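# Move the scanner-glass reel onto the left reel stack

## Task

Pick up the reel lying on the scanner's glass and set it flat, with the same face upward as before, on top of the stack of reels beside the glass on the robot's left (+y) side. It only counts if the reel stays there without the robot holding it, and nothing the robot is still in contact with at the end may sink once it is let go.

## Robot and tools

Robot: two identical six-joint arms, left_arm and right_arm, each with a two-finger parallel gripper. Their bases sit at about (+0.012, +0.340, 0) m for left_arm and (+0.037, -0.288, 0) m for right_arm, both turned very slightly about z. Joint ranges in rad, base to hand: waist -2.880..2.880, shoulder 0..3.142, elbow 0..3.019, wrist pitch -1.693..1.571, wrist yaw -1.571..1.571, wrist roll -2.094..2.094. The elbow cannot fully straighten.

Frames: all reported poses use one scene frame. Its origin is on the table top midway between the arms, +x points away from the robot over the table, +z is up, and left_arm is on the +y side. The arm names are not image sides. Each gripper has its own axes: the fingers extend along its +z and close along its y. The reported end_effector_position is the spot between the finger pads, roughly 1 cm behind the tips. Printed hand positions can be somewhat wrong, more so when the arm is stretched far out.

Row layout (used by execute_actions and move): a single list of 14 numbers, each in [-1, 1], even if only one arm should move. Order: left_arm dx, dy, dz, rx, ry, rz, opening, then right_arm dx, dy, dz, rx, ry, rz, opening. The first six per arm are an offset, not a pose, expressed in that gripper's own axes. The reference is the gripper pose in the latest result that showed it; before any such result in the scene, and for the second and later calls inside one reply, the reference is wherever the robot is when the call starts. Scale: 1.0 equals 0.6 m of travel or 180 degrees of turn; rx, ry, rz form one rotation vector. Opening is absolute, not an offset: +1 fully open (0.094 m), -1 closed.

execute_actions: argument actions, a list holding zero or one item, plus optional pictures (boolean, images included by default). An empty list just reports the state. An item {"rows": [...], "steps": n} plays up to 15 rows, one per control step of 1/30 s (n at most 15, default 15); if there are fewer rows than steps the last row repeats. Every row is counted from the same reference pose, so rows are not cumulative. An item with only "steps" (up to 300) is a pause counted from the previous result, with your thinking time included. Rejected calls send nothing.

move: target is one 14-number row as above; speed is the path's top speed in m/s, 0.002 to 0.5 (default 0.25), with rotation capped at twice that in rad/s. Each gripper follows a straight line toward its target, both arms finishing together, lasting 0.5 to 10 s (cut off at 10 s). Openings are sent at the start. Paths ignore obstacles and the other arm, and the hand may trail, drift or overshoot speed, especially near full reach. Its result adds a move: line with the ending (done, off_target, moving, held, fault), any limits (paced = the sent pose was clipped; held = some steps were blocked, after which the arm may lurch fast), and each gripper's distance from its goal. Faster contact and aiming deeper past a surface both hit harder.

wait: seconds, 0 to 10; nothing new is commanded. zoom_image: camera is cam_high or cam_low, region [x0, y0, x1, y1] in pixels of that 504x504 image, origin top-left, at most 504 by 504. read_manual: optional section "licences"; returns licence text only. finished_scene: scene, the current scene's number; it ends and grades the scene and cannot be undone.

Cameras: cam_high sits at about (1.34, 0.20, 1.04) m looking down and back at the table; cam_low at about (1.81, 0.60, 0.33) m with a wide lens. Calibration matrices were supplied and may be off by a couple of degrees and millimetres.

Control behaviour: each step, the commanded hand pose is clamped to within 70 mm and 16 degrees of the measured pose, then joints follow by damped inverse kinematics, favouring position over orientation. After an action the arm only continues to its last clamped pose, so long moves need several calls; check the reported pose. Arms tend to finish a centimetre or more low, and zero offsets drift back toward the reference and can let an arm sag. To keep an arm still, put the correcting offset toward its desired pose in a reply's first call and zeros in later calls, raising the aim if it still sits low. The simulation keeps running while you think and write.

Result lines: the state line 'left_arm: … | right_arm: …' gives position in metres and quat_wxyz. grip_measured is the finger opening on the command scale; the last Joint positions value is opening in metres; readings may be off by about 1 mm. To grasp, command an opening below grip_measured: about 0.03 lower grips firmly, less is gentler. Pad force is roughly 50 to 62 N, weaker on parts under 2 mm thick. 'pose unreachable' means the clearance check altered or blocked that arm's command; HELD marks steps that were not sent. Hand target shows where the controller is now steering each gripper. Joint torques are raw drive outputs with offsets and noise. MOTOR HOT appears at 85 °C; at 100 °C an OVER-TEMPERATURE FAULT drops that arm until cooled. A FAULT line can cut short moves or waits.

Avoid: dropping or slamming the reel, knocking anything off the table, hard pushes, letting the arms collide or press on each other, and leaving the reel supported by the gripper. Occasional external tugs on held parts or nudges to loose objects may happen, so grip securely and release gently.

Each tool is called after "Call:" as name([rows], argument=value, ...), one row to a line, values as JSON.

## Session

Call:
execute_actions(actions=[])

Scene clock: 0.00 s of 4800.00 s.
left_arm: end_effector_position=(+0.8076, +0.3515, +0.2052) grip_measured=+1.000 end_effector_quat_wxyz=(+0.359, -0.148, +0.918, -0.080) | right_arm: end_effector_position=(+0.8034, -0.3109, +0.2949) grip_measured=+1.000 end_effector_quat_wxyz=(+0.623, -0.598, +0.376, -0.336)
Joint positions: left_arm=[-0.061  2.029  1.883 -0.672  0.06  -0.316  0.094] | right_arm=[-0.265  1.905  1.441  0.465 -0.686 -1.503  0.094]
Joint velocities: left_arm=[-0.005 -0.015  0.012  0.007  0.022 -0.066  0.   ] | right_arm=[-0.005 -0.005 -0.022 -0.007 -0.037 -0.007  0.   ]
Joint torques (N m, as the arm reports them, + toward a larger angle): no reading
Hand target (left_arm): +0.815, +0.352, +0.232; +0.382, -0.146, +0.909, -0.083
Hand target (right_arm): +0.806, -0.311, +0.321; +0.629, -0.593, +0.360, -0.351

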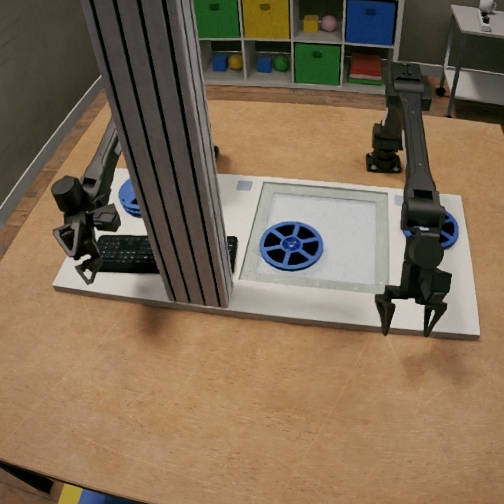

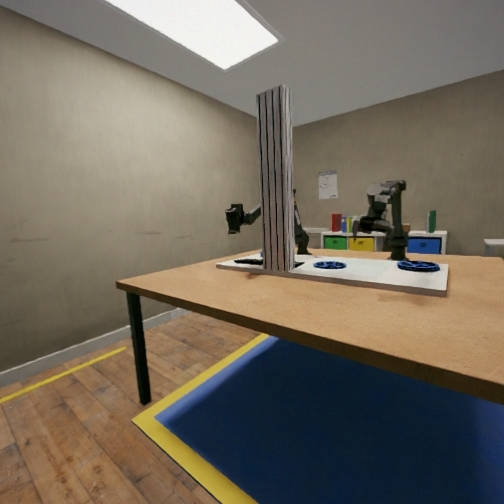

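Call:
zoom_image(camera="cam_high", region=[230, 170, 400, 310])

Call:
zoom_image(camera="cam_low", region=[290, 230, 460, 300])

Call:
zoom_image(camera="cam_high", region=[360, 170, 504, 350])

Region (230, 170, 400, 310) of cam_high's 504x504 image, scaled by 2.965, with more detail than that image has; it fills the top 415 rows of this view, and the rest is white.

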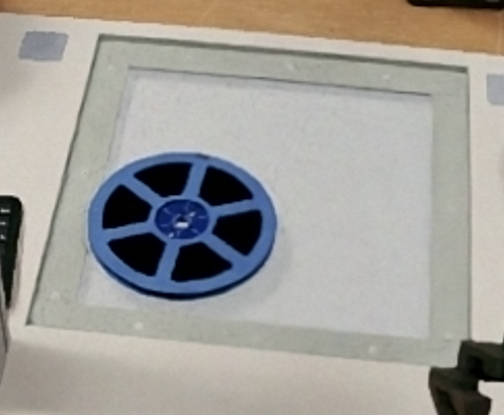

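Region (290, 230, 460, 300) of cam_low's 504x504 image, scaled by 2.965, with more detail than that image has; it fills the top 208 rows of this view, and the rest is white.

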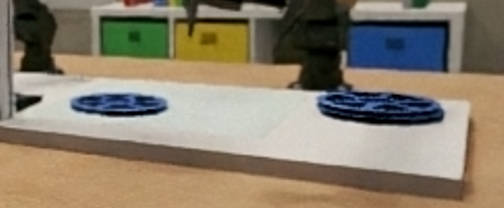

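Region (360, 170, 504, 350) of cam_high's 504x504 image, scaled by 2.800, with more detail than that image has; it fills the left 403 columns of this view, and the rest is white.

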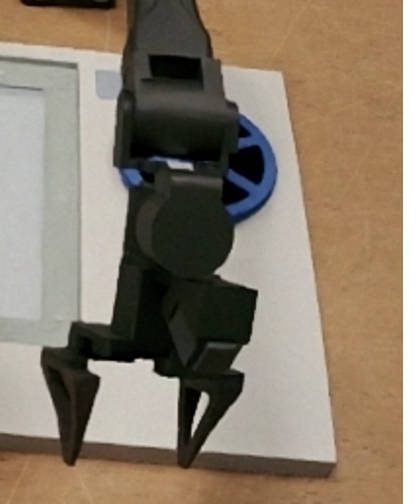

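Call:
zoom_image(camera="cam_high", region=[255, 215, 330, 280])

Call:
zoom_image(camera="cam_low", region=[305, 250, 355, 280])

Call:
zoom_image(camera="cam_low", region=[390, 250, 450, 285])

Region (255, 215, 330, 280) of cam_high's 504x504 image, scaled by 6.720, with more detail than that image has; it fills the top 437 rows of this view, and the rest is white.

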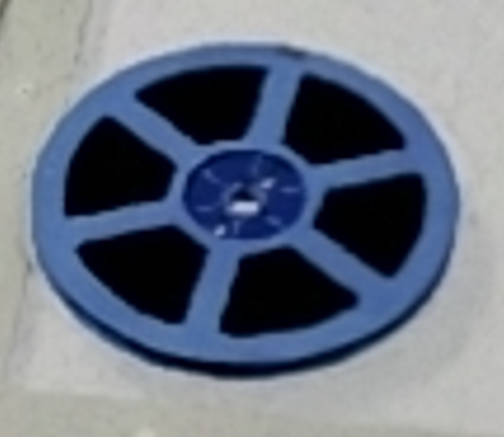

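Region (305, 250, 355, 280) of cam_low's 504x504 image, scaled by 10.080, with more detail than that image has; it fills the top 302 rows of this view, and the rest is white.

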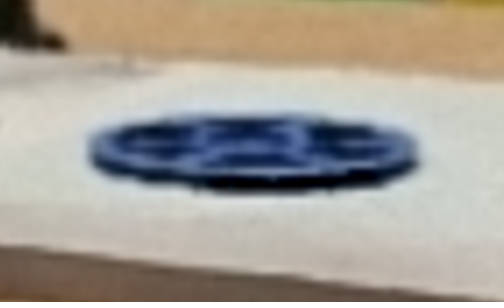

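Region (390, 250, 450, 285) of cam_low's 504x504 image, scaled by 8.400, with more detail than that image has; it fills the top 294 rows of this view, and the rest is white.

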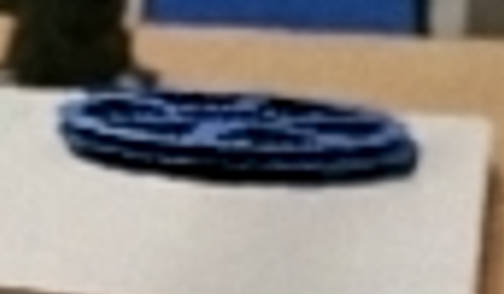

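Call:
move(target=[0.701,-0.3345,-0.346,0.0435,0.2482,0.3343,0.75,-0.1545,-0.024,-0.544,0,0.19,0,1], speed=0.3)

Scene clock: 122.63 s of 4800.00 s.
left_arm: end_effector_position=(+0.4128, +0.0340, +0.1230) grip_measured=+0.752 end_effector_quat_wxyz=(-0.004, +0.375, +0.927, +0.011) | right_arm: end_effector_position=(+0.4760, -0.3915, +0.3136) grip_measured=+1.000 end_effector_quat_wxyz=(+0.489, -0.474, +0.546, -0.488)
Joint positions: left_arm=[-0.746  1.725  1.39  -1.249 -0.018  0.111  0.082] | right_arm=[-0.421  0.958  0.542  0.369 -0.259 -1.513  0.094]
Joint velocities: left_arm=[-0.005  0.005 -0.007 -0.007  0.022 -0.022 -0.001] | right_arm=[-0.005  0.015 -0.002 -0.017 -0.11   0.007  0.   ]
Joint torques (N m, as the arm reports them, + toward a larger angle): left_arm=[  2.2  -15.37   9.27   0.35  -0.03   0.03] | right_arm=[-1.53 -5.18  8.51  1.33  0.08 -0.15]
Hand target (left_arm): +0.413, +0.040, +0.128; -0.005, +0.377, +0.926, +0.013
Hand target (right_arm): +0.474, -0.395, +0.315; +0.482, -0.475, +0.545, -0.495
Off the commanded pose (left_arm): 0.017 m, 2 deg.
Off the commanded pose (right_arm): 0.003 m, 1 deg.
After step 90, 117.00 s passed at rest.
move: off_target (left_arm)

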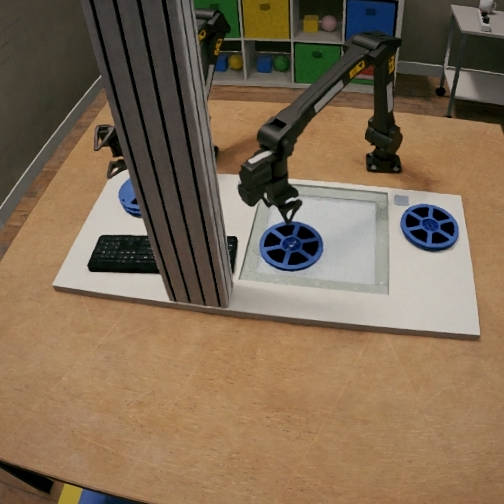

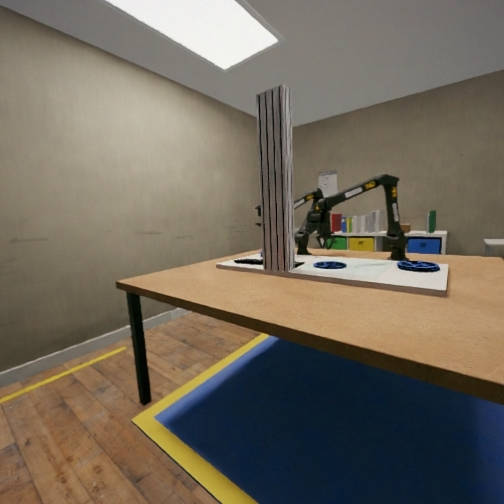

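Call:
zoom_image(camera="cam_high", region=[230, 160, 350, 280])

Call:
zoom_image(camera="cam_high", region=[385, 185, 475, 265])

Call:
zoom_image(camera="cam_low", region=[295, 215, 365, 280])

Region (230, 160, 350, 280) of cam_high's 504x504 image, scaled by 4.200, with more detail than that image has.

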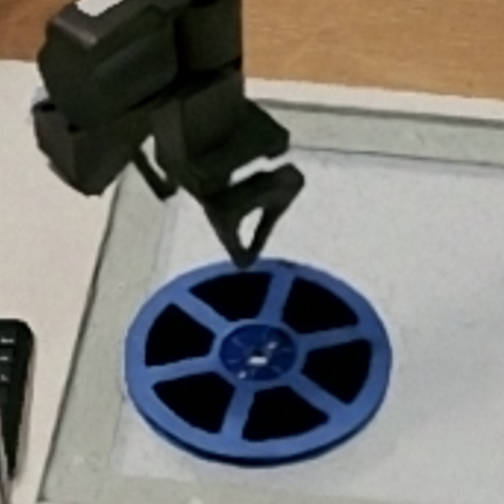

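Region (385, 185, 475, 265) of cam_high's 504x504 image, scaled by 5.600, with more detail than that image has.

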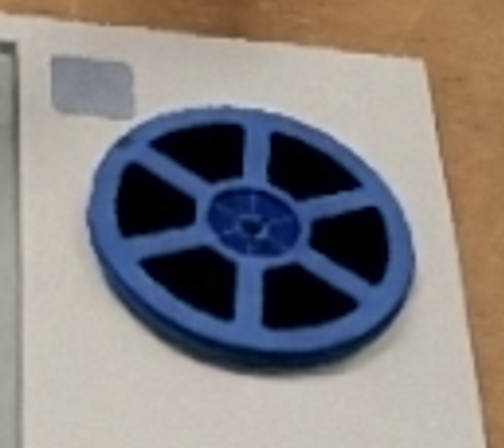

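Region (295, 215, 365, 280) of cam_low's 504x504 image, scaled by 7.200, with more detail than that image has; it fills the top 468 rows of this view, and the rest is white.

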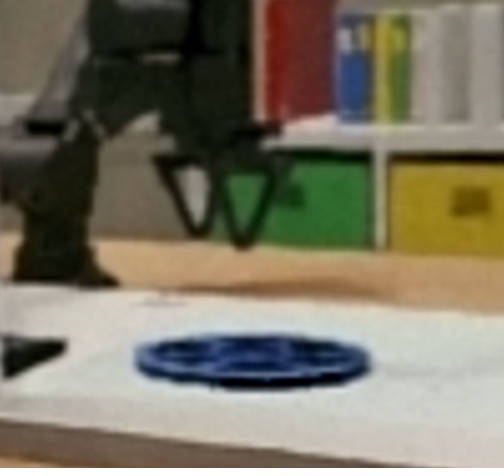

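Call:
zoom_image(camera="cam_high", region=[276, 230, 308, 258])

Call:
zoom_image(camera="cam_high", region=[414, 211, 446, 239])

Region (276, 230, 308, 258) of cam_high's 504x504 image, scaled by 15.750, with more detail than that image has; it fills the top 441 rows of this view, and the rest is white.

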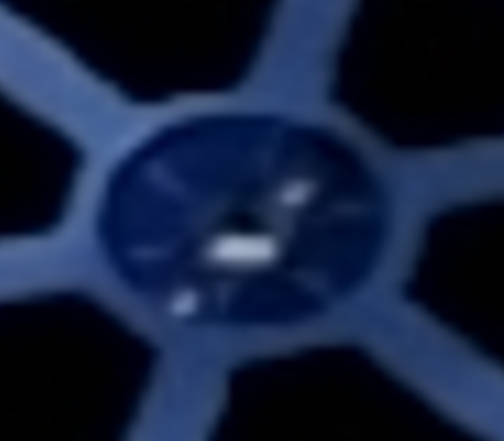

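Region (414, 211, 446, 239) of cam_high's 504x504 image, scaled by 15.750, with more detail than that image has; it fills the top 441 rows of this view, and the rest is white.

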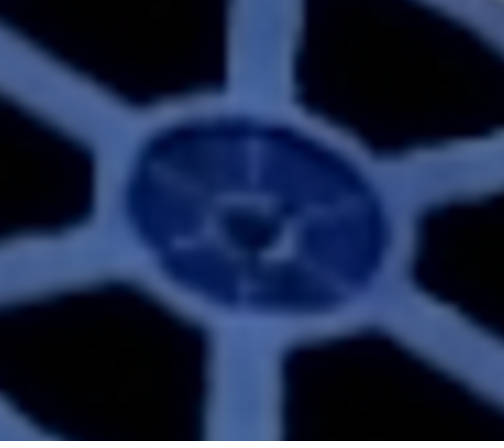

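Call:
move(target=[0.0436,-0.0082,0.0973,0.0045,-0.006,0.1275,0.66,0,0,0,0,0,0,1], speed=0.2)

Call:
zoom_image(camera="cam_high", region=[250, 200, 330, 280])

Call:
zoom_image(camera="cam_low", region=[305, 235, 355, 275])

Scene clock: 173.90 s of 4800.00 s.
left_arm: end_effector_position=(+0.3873, +0.0504, +0.0614) grip_measured=+0.662 end_effector_quat_wxyz=(-0.011, +0.548, +0.836, +0.002) | right_arm: end_effector_position=(+0.4760, -0.3915, +0.3136) grip_measured=+1.000 end_effector_quat_wxyz=(+0.489, -0.475, +0.545, -0.488)
Joint positions: left_arm=[-0.746  1.725  1.213 -1.082 -0.003  0.502  0.078] | right_arm=[-0.421  0.958  0.542  0.369 -0.259 -1.513  0.094]
Joint velocities: left_arm=[ 0.015 -0.015  0.002 -0.017 -0.066  0.007 -0.   ] | right_arm=[-0.005 -0.005 -0.002  0.002  0.022  0.051  0.   ]
Joint torques (N m, as the arm reports them, + toward a larger angle): left_arm=[  1.84 -14.65   8.35   1.89   0.23   0.05] | right_arm=[-0.66 -4.57  8.23  1.56 -0.04  0.02]
Hand target (left_arm): +0.392, +0.050, +0.065; +0.000, +0.552, +0.834, -0.000
Hand target (right_arm): +0.476, -0.391, +0.314; +0.489, -0.474, +0.546, -0.488
Off the commanded pose (left_arm): 0.005 m, 1 deg.
Off the commanded pose (right_arm): 0.000 m, 0 deg.
After step 90, 46.73 s passed at rest.
move: done

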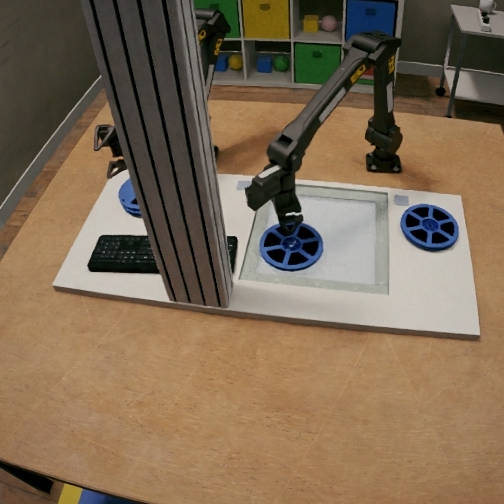

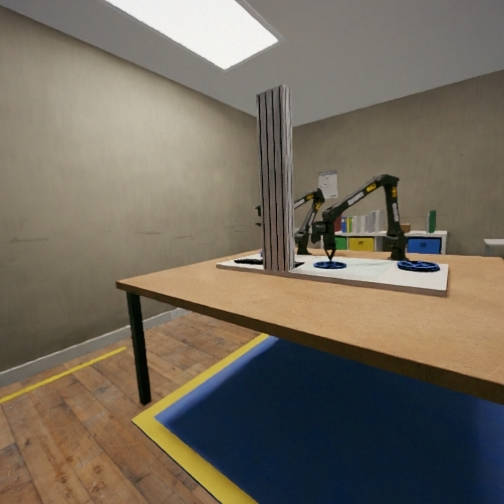

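Region (250, 200, 330, 280) of cam_high's 504x504 image, scaled by 6.300, with more detail than that image has.

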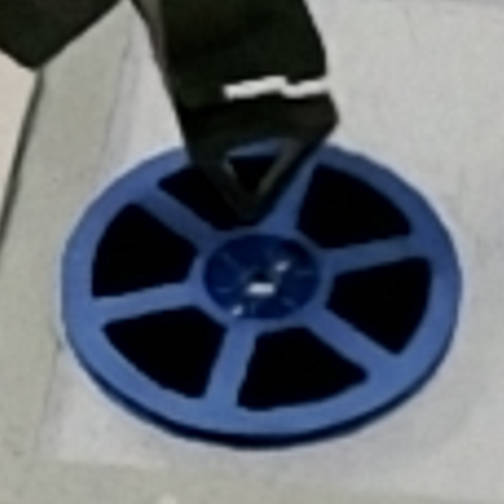

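Region (305, 235, 355, 275) of cam_low's 504x504 image, scaled by 10.080, with more detail than that image has; it fills the top 403 rows of this view, and the rest is white.

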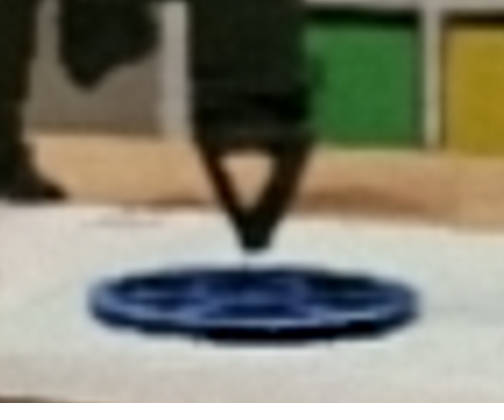

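Call:
move(target=[-0.0037,0.0068,0.0167,-0.0028,-0.0066,0.0029,0.66,0,0,0,0,0,0,1], speed=0.05)

Call:
zoom_image(camera="cam_high", region=[266, 210, 316, 260])

Call:
zoom_image(camera="cam_low", region=[305, 235, 355, 275])

Scene clock: 189.83 s of 4800.00 s.
left_arm: end_effector_position=(+0.3892, +0.0490, +0.0572) grip_measured=+0.662 end_effector_quat_wxyz=(-0.002, +0.549, +0.836, +0.002) | right_arm: end_effector_position=(+0.4760, -0.3915, +0.3136) grip_measured=+1.000 end_effector_quat_wxyz=(+0.489, -0.475, +0.545, -0.488)
Joint positions: left_arm=[-0.746  1.725  1.201 -1.05  -0.003  0.505  0.078] | right_arm=[-0.421  0.958  0.542  0.369 -0.259 -1.513  0.094]
Joint velocities: left_arm=[-0.015 -0.005 -0.012 -0.007 -0.051  0.022  0.   ] | right_arm=[-0.005  0.005 -0.012 -0.007 -0.037 -0.081  0.   ]
Joint torques (N m, as the arm reports them, + toward a larger angle): left_arm=[  1.72 -13.04   8.26   1.94   0.2    0.01] | right_arm=[-0.66 -4.57  8.24  1.56 -0.04  0.02]
Hand target (left_arm): +0.392, +0.050, +0.051; -0.000, +0.552, +0.834, +0.000
Hand target (right_arm): +0.476, -0.391, +0.314; +0.489, -0.475, +0.545, -0.488
Off the commanded pose (left_arm): 0.007 m, 0 deg.
Off the commanded pose (right_arm): 0.000 m, 0 deg.
After step 90, 12.23 s passed at rest.
move: done

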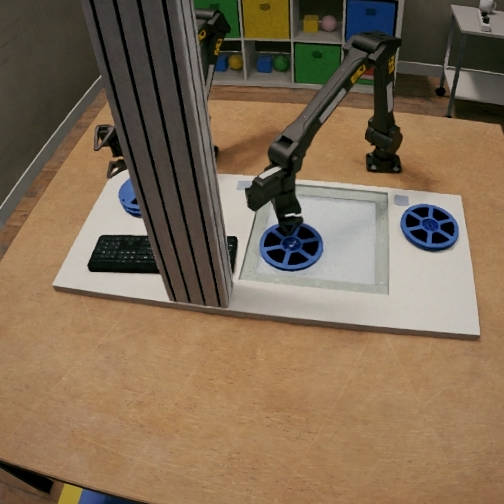

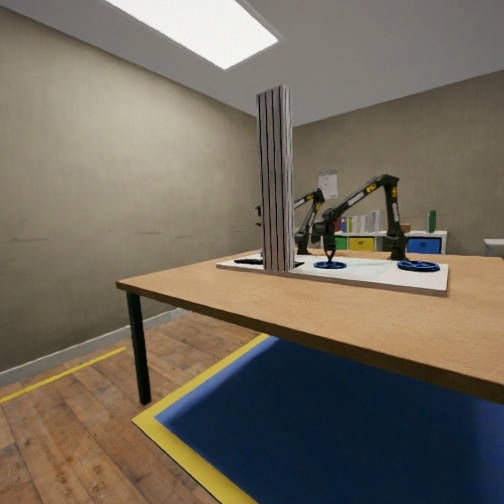

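Region (266, 210, 316, 260) of cam_high's 504x504 image, scaled by 10.080, with more detail than that image has.

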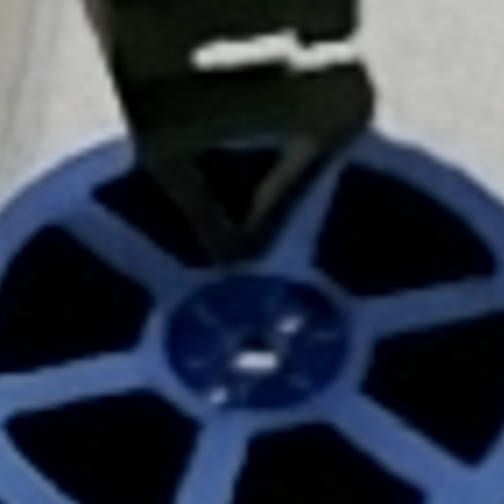

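Region (305, 235, 355, 275) of cam_low's 504x504 image, scaled by 10.080, with more detail than that image has; it fills the top 403 rows of this view, and the rest is white.

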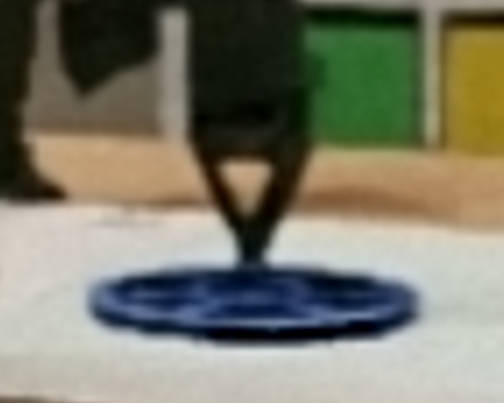

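Call:
move(target=[0.0042,-0.0013,0.0283,0,0,0.002,0.66,0,0,0,0,0,0,1], speed=0.04)

Call:
zoom_image(camera="cam_high", region=[266, 210, 316, 260])

Call:
zoom_image(camera="cam_low", region=[305, 235, 355, 275])

Scene clock: 248.17 s of 4800.00 s.
left_arm: end_effector_position=(+0.3864, +0.0511, +0.0495) grip_measured=+0.662 end_effector_quat_wxyz=(+0.000, +0.549, +0.836, +0.002) | right_arm: end_effector_position=(+0.4760, -0.3915, +0.3136) grip_measured=+1.000 end_effector_quat_wxyz=(+0.489, -0.475, +0.545, -0.488)
Joint positions: left_arm=[-0.746  1.725  1.177 -1.022 -0.003  0.505  0.078] | right_arm=[-0.421  0.958  0.542  0.369 -0.259 -1.513  0.094]
Joint velocities: left_arm=[-0.005 -0.015 -0.017  0.027 -0.066 -0.022  0.001] | right_arm=[-0.005  0.015  0.012 -0.007  0.066  0.037  0.   ]
Joint torques (N m, as the arm reports them, + toward a larger angle): left_arm=[  1.54 -11.97   8.07   1.97   0.11  -0.04] | right_arm=[-0.65 -4.57  8.23  1.56 -0.04  0.02]
Hand target (left_arm): +0.388, +0.051, +0.040; -0.002, +0.552, +0.834, +0.002
Hand target (right_arm): +0.476, -0.391, +0.314; +0.489, -0.475, +0.545, -0.488
Off the commanded pose (left_arm): 0.009 m, 0 deg.
Off the commanded pose (right_arm): 0.000 m, 0 deg.
After step 90, 54.63 s passed at rest.
move: done

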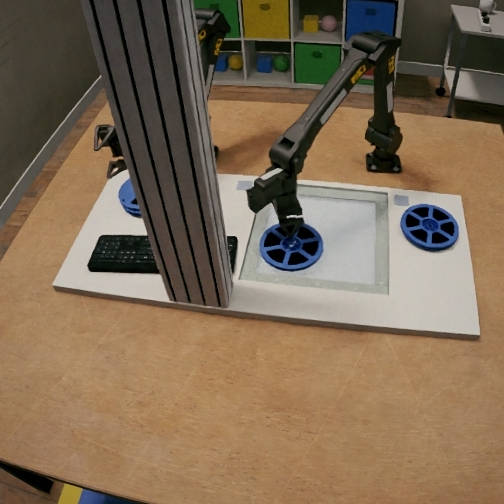

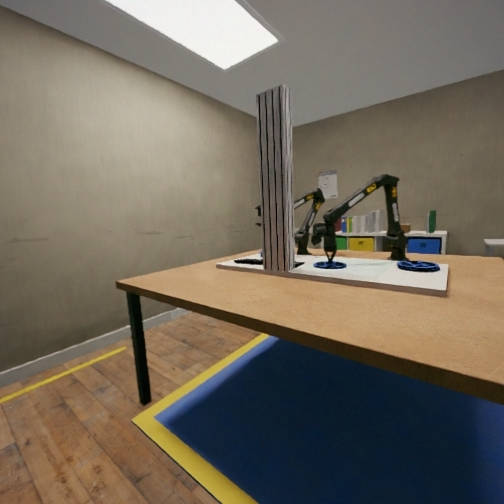

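Region (266, 210, 316, 260) of cam_high's 504x504 image, scaled by 10.080, with more detail than that image has.

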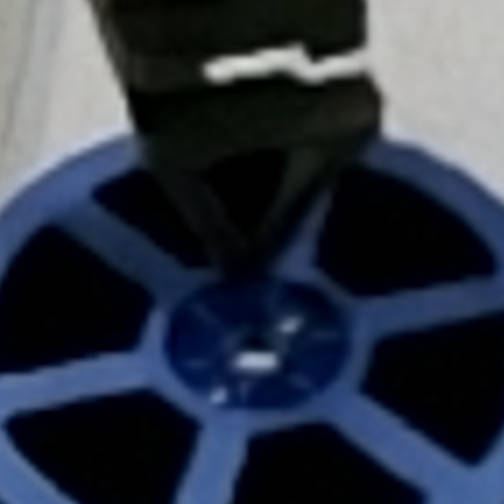

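Region (305, 235, 355, 275) of cam_low's 504x504 image, scaled by 10.080, with more detail than that image has; it fills the top 403 rows of this view, and the rest is white.

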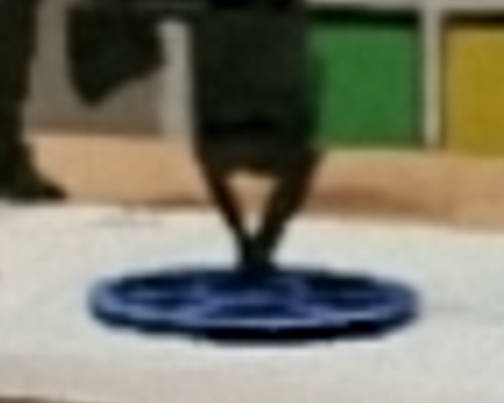

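Call:
execute_actions([
  {"rows":[[-0.001,0.0025,0.0175,0,0,0,0.66,0,0,0,0,0,0,1],[-0.001,0.0025,0.019,0,0,0,0.66,0,0,0,0,0,0,1],[-0.001,0.0025,0.0205,0,0,0,0.66,0,0,0,0,0,0,1],[-0.001,0.0025,0.022,0,0,0,0.66,0,0,0,0,0,0,1],[-0.001,0.0025,0.0235,0,0,0,0.66,0,0,0,0,0,0,1],[-0.001,0.0025,0.025,0,0,0,0.66,0,0,0,0,0,0,1],[-0.001,0.0025,0.0265,0,0,0,0.66,0,0,0,0,0,0,1],[-0.001,0.0025,0.028,0,0,0,0.66,0,0,0,0,0,0,1],[-0.001,0.0025,0.0295,0,0,0,0.66,0,0,0,0,0,0,1],[-0.001,0.0025,0.031,0,0,0,0.66,0,0,0,0,0,0,1],[-0.001,0.0025,0.0325,0,0,0,0.66,0,0,0,0,0,0,1],[-0.001,0.0025,0.034,0,0,0,0.66,0,0,0,0,0,0,1]],"steps":15},
], pictures=false)

Call:
wait(seconds=0.3)

Call:
zoom_image(camera="cam_high", region=[266, 210, 316, 260])

Scene clock: 266.00 s of 4800.00 s.
left_arm: end_effector_position=(+0.3879, +0.0501, +0.0416) grip_measured=+0.662 end_effector_quat_wxyz=(+0.006, +0.549, +0.836, +0.001) | right_arm: end_effector_position=(+0.4760, -0.3915, +0.3136) grip_measured=+1.000 end_effector_quat_wxyz=(+0.489, -0.475, +0.545, -0.488)
Joint positions: left_arm=[-0.746  1.734  1.166 -0.99  -0.003  0.505  0.078] | right_arm=[-0.421  0.958  0.542  0.369 -0.259 -1.513  0.094]
Joint velocities: left_arm=[ 0.005 -0.005  0.002  0.056 -0.037  0.037 -0.001] | right_arm=[-0.005 -0.005 -0.012  0.007 -0.022  0.051  0.   ]
Joint torques (N m, as the arm reports them, + toward a larger angle): left_arm=[  1.29 -11.28   7.64   1.76   0.12  -0.09] | right_arm=[-0.64 -4.55  8.23  1.57 -0.04  0.02]
Hand target (left_arm): +0.388, +0.051, +0.029; +0.000, +0.549, +0.836, +0.002
Hand target (right_arm): +0.476, -0.391, +0.314; +0.489, -0.475, +0.545, -0.488
Off the commanded pose (left_arm): 0.013 m, 1 deg.
Off the commanded pose (right_arm): 0.000 m, 0 deg.
Steps of this call (steps 1 to 90: nothing new was sent; then 14.33 s passed at rest; steps 91 to 105: all 15 steps of this action). Readings (end_effector_position):
91: left_arm (+0.3867, +0.0509, +0.0495) | right_arm (+0.4760, -0.3915, +0.3136)
92: left_arm (+0.3870, +0.0507, +0.0493) | right_arm (+0.4760, -0.3915, +0.3136)
94: left_arm (+0.3874, +0.0504, +0.0487) | right_arm (+0.4760, -0.3915, +0.3136)
98: left_arm (+0.3875, +0.0503, +0.0467) | right_arm (+0.4760, -0.3915, +0.3136)
105: the state above

Scene clock: 266.30 s of 4800.00 s.
left_arm: end_effector_position=(+0.3880, +0.0500, +0.0416) grip_measured=+0.662 end_effector_quat_wxyz=(+0.006, +0.549, +0.836, +0.001) | right_arm: end_effector_position=(+0.4760, -0.3915, +0.3136) grip_measured=+1.000 end_effector_quat_wxyz=(+0.489, -0.475, +0.545, -0.488)
Joint positions: left_arm=[-0.746  1.734  1.166 -0.99  -0.003  0.505  0.078] | right_arm=[-0.421  0.958  0.542  0.369 -0.259 -1.513  0.094]
Joint velocities: left_arm=[-0.005 -0.015  0.002  0.007  0.007  0.007  0.   ] | right_arm=[ 0.005  0.005 -0.017 -0.002 -0.066 -0.007  0.   ]
Joint torques (N m, as the arm reports them, + toward a larger angle): left_arm=[  1.48 -11.49   7.81   2.02   0.11  -0.09] | right_arm=[-0.61 -4.6   8.24  1.56 -0.04  0.02]
Hand target (left_arm): +0.388, +0.051, +0.029; +0.001, +0.549, +0.836, +0.002
Hand target (right_arm): +0.476, -0.391, +0.314; +0.489, -0.475, +0.545, -0.488
Off the commanded pose (left_arm): 0.013 m, 1 deg.
Off the commanded pose (right_arm): 0.000 m, 0 deg.
Steps of this call (steps 1 to 9: nothing new was sent). Readings (end_effector_position):
1: left_arm (+0.3879, +0.0500, +0.0416) | right_arm (+0.4760, -0.3915, +0.3136)
2: left_arm (+0.3880, +0.0500, +0.0416) | right_arm (+0.4760, -0.3915, +0.3136)
4: left_arm (+0.3880, +0.0500, +0.0416) | right_arm (+0.4760, -0.3915, +0.3136)
8: left_arm (+0.3880, +0.0500, +0.0416) | right_arm (+0.4760, -0.3915, +0.3136)
9: the state above

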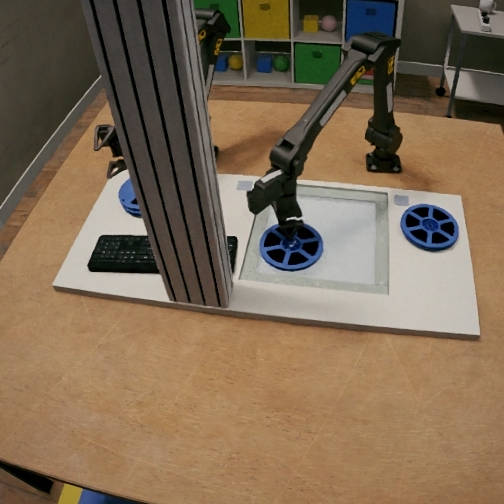

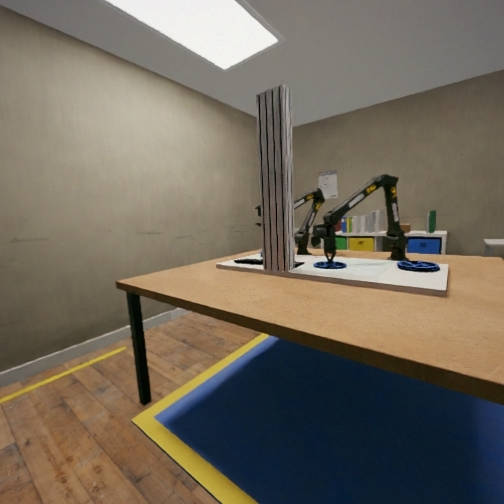

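Region (266, 210, 316, 260) of cam_high's 504x504 image, scaled by 10.080, with more detail than that image has.

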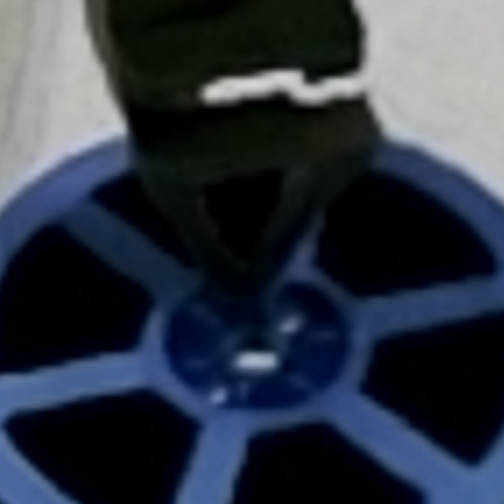

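Call:
execute_actions([
  {"rows":[[0.002,-0.001,0.022,0,0,0,0.66,0,0,0,0,0,0,1],[0.002,-0.001,0.023,0,0,0,0.66,0,0,0,0,0,0,1],[0.002,-0.001,0.024,0,0,0,0.66,0,0,0,0,0,0,1],[0.002,-0.001,0.025,0,0,0,0.66,0,0,0,0,0,0,1],[0.002,-0.001,0.026,0,0,0,0.66,0,0,0,0,0,0,1],[0.002,-0.001,0.027,0,0,0,0.66,0,0,0,0,0,0,1],[0.002,-0.001,0.028,0,0,0,0.66,0,0,0,0,0,0,1],[0.002,-0.001,0.029,0,0,0,0.66,0,0,0,0,0,0,1],[0.002,-0.001,0.030,0,0,0,0.66,0,0,0,0,0,0,1],[0.002,-0.001,0.031,0,0,0,0.66,0,0,0,0,0,0,1]],"steps":15},
])

Call:
zoom_image(camera="cam_high", region=[266, 210, 316, 260])

Call:
zoom_image(camera="cam_low", region=[305, 235, 355, 275])

Scene clock: 277.10 s of 4800.00 s.
left_arm: end_effector_position=(+0.3891, +0.0495, +0.0403) grip_measured=+0.662 end_effector_quat_wxyz=(+0.011, +0.549, +0.836, +0.002) | right_arm: end_effector_position=(+0.4760, -0.3915, +0.3136) grip_measured=+1.000 end_effector_quat_wxyz=(+0.489, -0.475, +0.545, -0.488)
Joint positions: left_arm=[-0.746  1.734  1.161 -0.977 -0.005  0.505  0.078] | right_arm=[-0.421  0.958  0.542  0.369 -0.259 -1.513  0.094]
Joint velocities: left_arm=[ 0.005  0.005 -0.007 -0.007  0.007  0.022 -0.001] | right_arm=[-0.005  0.005 -0.017 -0.002  0.051  0.037  0.   ]
Joint torques (N m, as the arm reports them, + toward a larger angle): left_arm=[  1.45 -11.95   6.8    2.85   0.17  -0.13] | right_arm=[-0.64 -4.62  8.24  1.56 -0.04  0.02]
Hand target (left_arm): +0.387, +0.051, +0.023; +0.006, +0.549, +0.836, +0.001
Hand target (right_arm): +0.476, -0.391, +0.314; +0.489, -0.475, +0.545, -0.488
Off the commanded pose (left_arm): 0.017 m, 0 deg.
Off the commanded pose (right_arm): 0.000 m, 0 deg.
Steps of this call (steps 1 to 90: nothing new was sent; then 7.30 s passed at rest; steps 91 to 105: all 15 steps of this action). Readings (end_effector_position):
91: left_arm (+0.3880, +0.0499, +0.0412) | right_arm (+0.4760, -0.3915, +0.3136)
92: left_arm (+0.3879, +0.0500, +0.0407) | right_arm (+0.4760, -0.3915, +0.3136)
94: left_arm (+0.3880, +0.0500, +0.0407) | right_arm (+0.4760, -0.3915, +0.3136)
98: left_arm (+0.3886, +0.0496, +0.0407) | right_arm (+0.4760, -0.3915, +0.3136)
105: the state above

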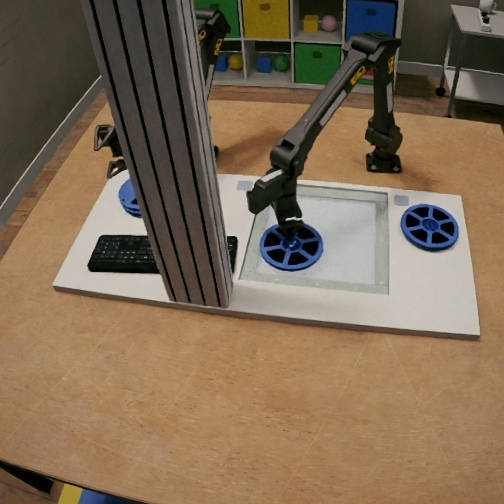

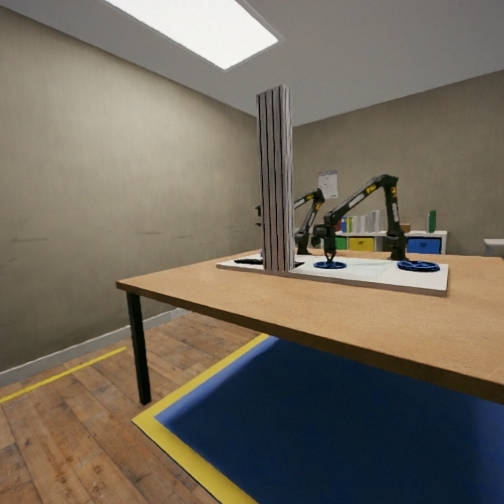

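Region (266, 210, 316, 260) of cam_high's 504x504 image, scaled by 10.080, with more detail than that image has.

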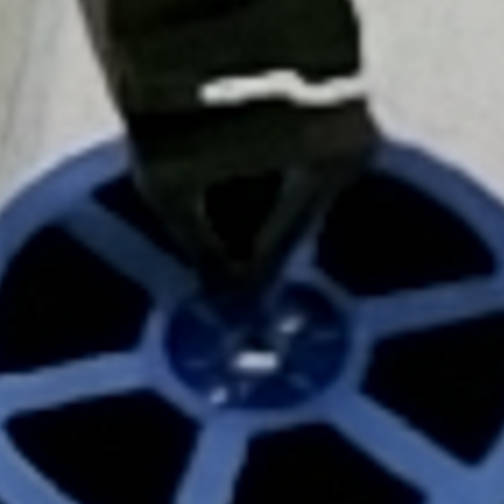

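Region (305, 235, 355, 275) of cam_low's 504x504 image, scaled by 10.080, with more detail than that image has; it fills the top 403 rows of this view, and the rest is white.

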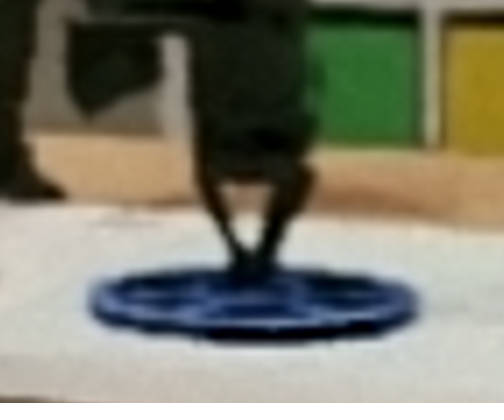

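Call:
execute_actions([
  {"rows":[[0.0037,-0.002,0.017,0.005,0.005,0,0.64,0,0,0,0,0,0,1],[0.0037,-0.002,0.017,0.005,0.005,0,0.62,0,0,0,0,0,0,1],[0.0037,-0.002,0.017,0.005,0.005,0,0.6,0,0,0,0,0,0,1],[0.0037,-0.002,0.017,0.005,0.005,0,0.58,0,0,0,0,0,0,1],[0.0037,-0.002,0.017,0.005,0.005,0,0.56,0,0,0,0,0,0,1],[0.0037,-0.002,0.017,0.005,0.005,0,0.54,0,0,0,0,0,0,1],[0.0037,-0.002,0.017,0.005,0.005,0,0.52,0,0,0,0,0,0,1],[0.0037,-0.002,0.017,0.005,0.005,0,0.5,0,0,0,0,0,0,1],[0.0037,-0.002,0.019,0.005,0.005,0,0.5,0,0,0,0,0,0,1],[0.0037,-0.002,0.021,0.005,0.005,0,0.5,0,0,0,0,0,0,1],[0.0037,-0.002,0.023,0.005,0.005,0,0.5,0,0,0,0,0,0,1],[0.0037,-0.002,0.025,0.005,0.005,0,0.5,0,0,0,0,0,0,1]],"steps":15},
])

Call:
zoom_image(camera="cam_high", region=[266, 210, 316, 260])

Scene clock: 295.87 s of 4800.00 s.
left_arm: end_effector_position=(+0.3898, +0.0500, +0.0403) grip_measured=+0.502 end_effector_quat_wxyz=(+0.011, +0.549, +0.836, +0.004) | right_arm: end_effector_position=(+0.4760, -0.3915, +0.3136) grip_measured=+1.000 end_effector_quat_wxyz=(+0.489, -0.475, +0.545, -0.488)
Joint positions: left_arm=[-0.745  1.734  1.161 -0.976 -0.009  0.505  0.071] | right_arm=[-0.421  0.958  0.542  0.369 -0.259 -1.513  0.094]
Joint velocities: left_arm=[-0.015 -0.005 -0.002 -0.007 -0.007 -0.081 -0.   ] | right_arm=[ 0.005 -0.015 -0.002  0.027 -0.051  0.007  0.   ]
Joint torques (N m, as the arm reports them, + toward a larger angle): left_arm=[  1.5  -11.6    7.82   1.75   0.43  -0.11] | right_arm=[-0.64 -4.59  8.23  1.56 -0.04  0.02]
Hand target (left_arm): +0.387, +0.051, +0.026; -0.000, +0.549, +0.836, -0.000
Hand target (right_arm): +0.476, -0.391, +0.314; +0.489, -0.475, +0.545, -0.488
Off the commanded pose (left_arm): 0.015 m, 1 deg.
Off the commanded pose (right_arm): 0.000 m, 0 deg.
Steps of this call (steps 1 to 90: nothing new was sent; then 15.27 s passed at rest; steps 91 to 105: all 15 steps of this action). Readings (end_effector_position):
91: left_arm (+0.3892, +0.0495, +0.0403) | right_arm (+0.4760, -0.3915, +0.3136)
92: left_arm (+0.3892, +0.0496, +0.0403) | right_arm (+0.4760, -0.3915, +0.3136)
94: left_arm (+0.3894, +0.0499, +0.0403) | right_arm (+0.4760, -0.3915, +0.3136)
98: left_arm (+0.3896, +0.0501, +0.0403) | right_arm (+0.4760, -0.3915, +0.3136)
105: the state above

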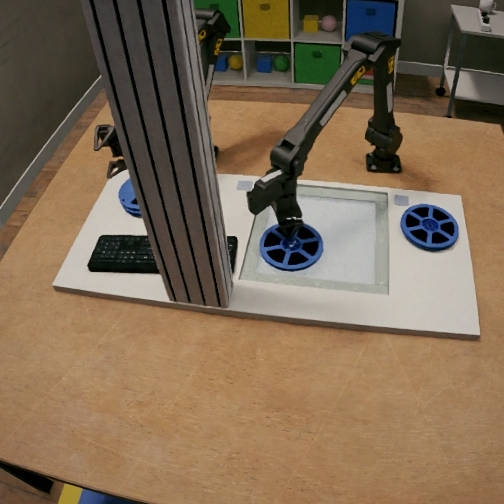

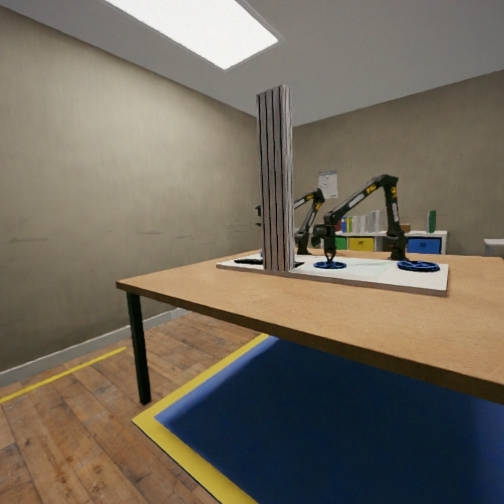

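Region (266, 210, 316, 260) of cam_high's 504x504 image, scaled by 10.080, with more detail than that image has.

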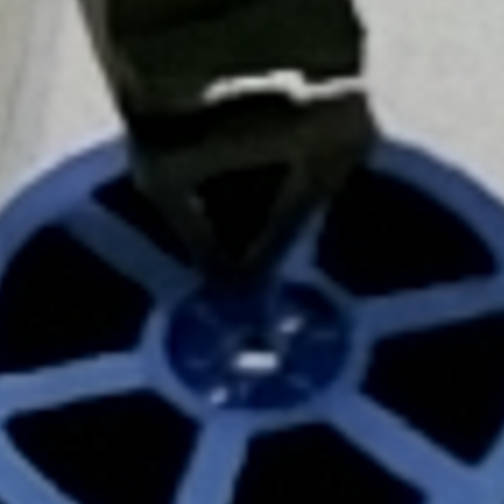

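Call:
execute_actions([
  {"rows":[[0.002,-0.002,0.022,0.005,0.005,0,0.48,0,0,0,0,0,0,1],[0.002,-0.002,0.022,0.005,0.005,0,0.46,0,0,0,0,0,0,1],[0.002,-0.002,0.022,0.005,0.005,0,0.45,0,0,0,0,0,0,1],[0.002,-0.002,0.022,0.005,0.005,0,0.44,0,0,0,0,0,0,1],[0.002,-0.002,0.022,0.005,0.005,0,0.43,0,0,0,0,0,0,1],[0.002,-0.002,0.022,0.005,0.005,0,0.42,0,0,0,0,0,0,1],[0.002,-0.002,0.022,0.005,0.005,0,0.41,0,0,0,0,0,0,1],[0.002,-0.002,0.022,0.005,0.005,0,0.40,0,0,0,0,0,0,1],[0.002,-0.002,0.022,0.005,0.005,0,0.39,0,0,0,0,0,0,1],[0.002,-0.002,0.022,0.005,0.005,0,0.38,0,0,0,0,0,0,1],[0.002,-0.002,0.022,0.005,0.005,0,0.37,0,0,0,0,0,0,1],[0.002,-0.002,0.022,0.005,0.005,0,0.36,0,0,0,0,0,0,1],[0.002,-0.002,0.022,0.005,0.005,0,0.35,0,0,0,0,0,0,1],[0.002,-0.002,0.022,0.005,0.005,0,0.34,0,0,0,0,0,0,1]],"steps":15},
], pictures=false)

Call:
execute_actions([
  {"steps":6},
])

Call:
zoom_image(camera="cam_high", region=[266, 210, 316, 260])

Scene clock: 307.43 s of 4800.00 s.
left_arm: end_effector_position=(+0.3905, +0.0505, +0.0403) grip_measured=+0.349 end_effector_quat_wxyz=(+0.012, +0.549, +0.836, +0.005) | right_arm: end_effector_position=(+0.4760, -0.3915, +0.3136) grip_measured=+1.000 end_effector_quat_wxyz=(+0.489, -0.475, +0.545, -0.488)
Joint positions: left_arm=[-0.745  1.734  1.161 -0.975 -0.013  0.505  0.063] | right_arm=[-0.421  0.958  0.542  0.369 -0.259 -1.513  0.094]
Joint velocities: left_arm=[-0.005 -0.005  0.002  0.002 -0.022 -0.007 -0.001] | right_arm=[-0.005  0.005 -0.007 -0.002  0.007 -0.066  0.   ]
Joint torques (N m, as the arm reports them, + toward a larger angle): left_arm=[  0.72 -11.48   8.24   1.47   0.45  -0.11] | right_arm=[-0.65 -4.6   8.24  1.56 -0.04  0.02]
Hand target (left_arm): +0.389, +0.051, +0.027; +0.000, +0.549, +0.836, +0.001
Hand target (right_arm): +0.476, -0.391, +0.314; +0.489, -0.475, +0.545, -0.488
Off the commanded pose (left_arm): 0.013 m, 1 deg.
Off the commanded pose (right_arm): 0.000 m, 0 deg.
Steps of this call (steps 1 to 90: nothing new was sent; then 8.07 s passed at rest; steps 91 to 105: all 15 steps of this action). Readings (end_effector_position):
91: left_arm (+0.3899, +0.0502, +0.0403) | right_arm (+0.4760, -0.3915, +0.3136)
92: left_arm (+0.3902, +0.0502, +0.0403) | right_arm (+0.4760, -0.3915, +0.3136)
94: left_arm (+0.3905, +0.0504, +0.0403) | right_arm (+0.4760, -0.3915, +0.3136)
98: left_arm (+0.3905, +0.0505, +0.0403) | right_arm (+0.4760, -0.3915, +0.3136)
105: the state above

Scene clock: 307.63 s of 4800.00 s.
left_arm: end_effector_position=(+0.3905, +0.0505, +0.0403) grip_measured=+0.349 end_effector_quat_wxyz=(+0.012, +0.549, +0.836, +0.005) | right_arm: end_effector_position=(+0.4760, -0.3915, +0.3136) grip_measured=+1.000 end_effector_quat_wxyz=(+0.489, -0.475, +0.545, -0.488)
Joint positions: left_arm=[-0.745  1.734  1.161 -0.975 -0.013  0.505  0.063] | right_arm=[-0.421  0.958  0.542  0.369 -0.259 -1.513  0.094]
Joint velocities: left_arm=[-0.015  0.015 -0.002  0.012 -0.022 -0.037  0.   ] | right_arm=[ 0.005  0.005  0.012 -0.012  0.022  0.007  0.   ]
Joint torques (N m, as the arm reports them, + toward a larger angle): left_arm=[  1.47 -11.43   8.16   1.5    0.42  -0.11] | right_arm=[-0.63 -4.55  8.24  1.56 -0.04  0.02]
Hand target (left_arm): +0.389, +0.051, +0.027; +0.000, +0.549, +0.836, +0.001
Hand target (right_arm): +0.476, -0.391, +0.314; +0.489, -0.475, +0.545, -0.488
Off the commanded pose (left_arm): 0.013 m, 1 deg.
Off the commanded pose (right_arm): 0.000 m, 0 deg.
Steps of this call (steps 1 to 6: nothing new was sent). Readings (end_effector_position):
1: left_arm (+0.3905, +0.0505, +0.0403) | right_arm (+0.4760, -0.3915, +0.3136)
2: left_arm (+0.3905, +0.0505, +0.0403) | right_arm (+0.4760, -0.3915, +0.3136)
4: left_arm (+0.3905, +0.0505, +0.0403) | right_arm (+0.4760, -0.3915, +0.3136)
6: the state above

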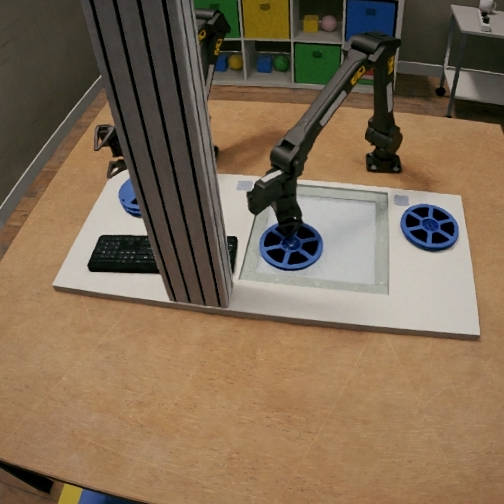

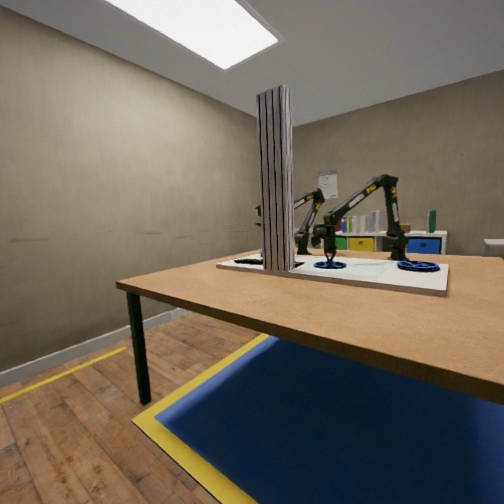

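Region (266, 210, 316, 260) of cam_high's 504x504 image, scaled by 10.080, with more detail than that image has.

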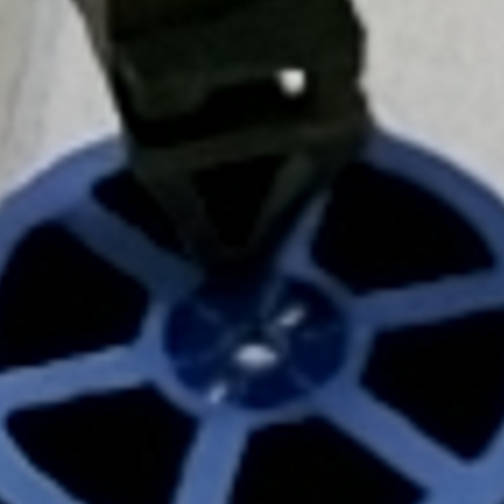

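Call:
execute_actions([
  {"rows":[[0.002,-0.002,0.022,0.005,0.005,0,0.33,0,0,0,0,0,0,1],[0.002,-0.002,0.022,0.005,0.005,0,0.325,0,0,0,0,0,0,1],[0.002,-0.002,0.022,0.005,0.005,0,0.32,0,0,0,0,0,0,1],[0.002,-0.002,0.022,0.005,0.005,0,0.315,0,0,0,0,0,0,1],[0.002,-0.002,0.022,0.005,0.005,0,0.31,0,0,0,0,0,0,1]],"steps":10},
], pictures=false)

Scene clock: 315.40 s of 4800.00 s.
left_arm: end_effector_position=(+0.3906, +0.0506, +0.0403) grip_measured=+0.325 end_effector_quat_wxyz=(+0.012, +0.549, +0.836, +0.006) | right_arm: end_effector_position=(+0.4760, -0.3915, +0.3136) grip_measured=+1.000 end_effector_quat_wxyz=(+0.489, -0.475, +0.545, -0.488)
Joint positions: left_arm=[-0.745  1.734  1.161 -0.975 -0.013  0.505  0.062] | right_arm=[-0.421  0.958  0.542  0.369 -0.259 -1.513  0.094]
Joint velocities: left_arm=[ 0.005  0.005 -0.012  0.012  0.037 -0.022  0.001] | right_arm=[ 0.005 -0.015 -0.007 -0.002 -0.037  0.007  0.   ]
Joint torques (N m, as the arm reports them, + toward a larger angle): left_arm=[  1.56 -11.64   8.19   1.57   0.33  -0.13] | right_arm=[-0.65 -4.57  8.24  1.56 -0.04  0.02]
Hand target (left_arm): +0.389, +0.051, +0.027; +0.001, +0.549, +0.836, +0.003
Hand target (right_arm): +0.476, -0.391, +0.314; +0.489, -0.475, +0.545, -0.488
Off the commanded pose (left_arm): 0.013 m, 1 deg.
Off the commanded pose (right_arm): 0.000 m, 0 deg.
Steps of this call (steps 1 to 90: nothing new was sent; then 4.43 s passed at rest; steps 91 to 100: all 10 steps of this action). Readings (end_effector_position):
91: left_arm (+0.3906, +0.0505, +0.0403) | right_arm (+0.4760, -0.3915, +0.3136)
92: left_arm (+0.3906, +0.0506, +0.0403) | right_arm (+0.4760, -0.3915, +0.3136)
94: left_arm (+0.3906, +0.0506, +0.0403) | right_arm (+0.4760, -0.3915, +0.3136)
98: left_arm (+0.3906, +0.0506, +0.0403) | right_arm (+0.4760, -0.3915, +0.3136)
100: the state above

Call:
execute_actions([
  {"rows":[[0.002,-0.002,0.022,0.005,0.005,0,0.305,0,0,0,0,0,0,1],[0.002,-0.002,0.022,0.005,0.005,0,0.30,0,0,0,0,0,0,1],[0.002,-0.002,0.022,0.005,0.005,0,0.295,0,0,0,0,0,0,1],[0.002,-0.002,0.022,0.005,0.005,0,0.29,0,0,0,0,0,0,1],[0.002,-0.002,0.022,0.005,0.005,0,0.285,0,0,0,0,0,0,1]],"steps":10},
], pictures=false)

Scene clock: 321.83 s of 4800.00 s.
left_arm: end_effector_position=(+0.3907, +0.0506, +0.0403) grip_measured=+0.313 end_effector_quat_wxyz=(+0.012, +0.549, +0.836, +0.006) | right_arm: end_effector_position=(+0.4760, -0.3915, +0.3136) grip_measured=+1.000 end_effector_quat_wxyz=(+0.489, -0.475, +0.545, -0.488)
Joint positions: left_arm=[-0.745  1.734  1.161 -0.975 -0.014  0.505  0.062] | right_arm=[-0.421  0.958  0.542  0.369 -0.259 -1.513  0.094]
Joint velocities: left_arm=[ 0.005 -0.015 -0.017 -0.027  0.022 -0.037 -0.001] | right_arm=[-0.005  0.015  0.012  0.007 -0.037 -0.007  0.   ]
Joint torques (N m, as the arm reports them, + toward a larger angle): left_arm=[  1.48 -11.53   8.19   1.49   0.3   -0.14] | right_arm=[-0.64 -4.58  8.23  1.57 -0.04  0.02]
Hand target (left_arm): +0.389, +0.051, +0.027; +0.001, +0.549, +0.836, +0.004
Hand target (right_arm): +0.476, -0.391, +0.314; +0.489, -0.475, +0.545, -0.488
Off the commanded pose (left_arm): 0.013 m, 1 deg.
Off the commanded pose (right_arm): 0.000 m, 0 deg.
Steps of this call (steps 1 to 90: nothing new was sent; then 3.10 s passed at rest; steps 91 to 100: all 10 steps of this action). Readings (end_effector_position):
91: left_arm (+0.3906, +0.0506, +0.0403) | right_arm (+0.4760, -0.3915, +0.3136)
92: left_arm (+0.3907, +0.0506, +0.0403) | right_arm (+0.4760, -0.3915, +0.3136)
94: left_arm (+0.3907, +0.0506, +0.0403) | right_arm (+0.4760, -0.3915, +0.3136)
98: left_arm (+0.3907, +0.0506, +0.0403) | right_arm (+0.4760, -0.3915, +0.3136)
100: the state above


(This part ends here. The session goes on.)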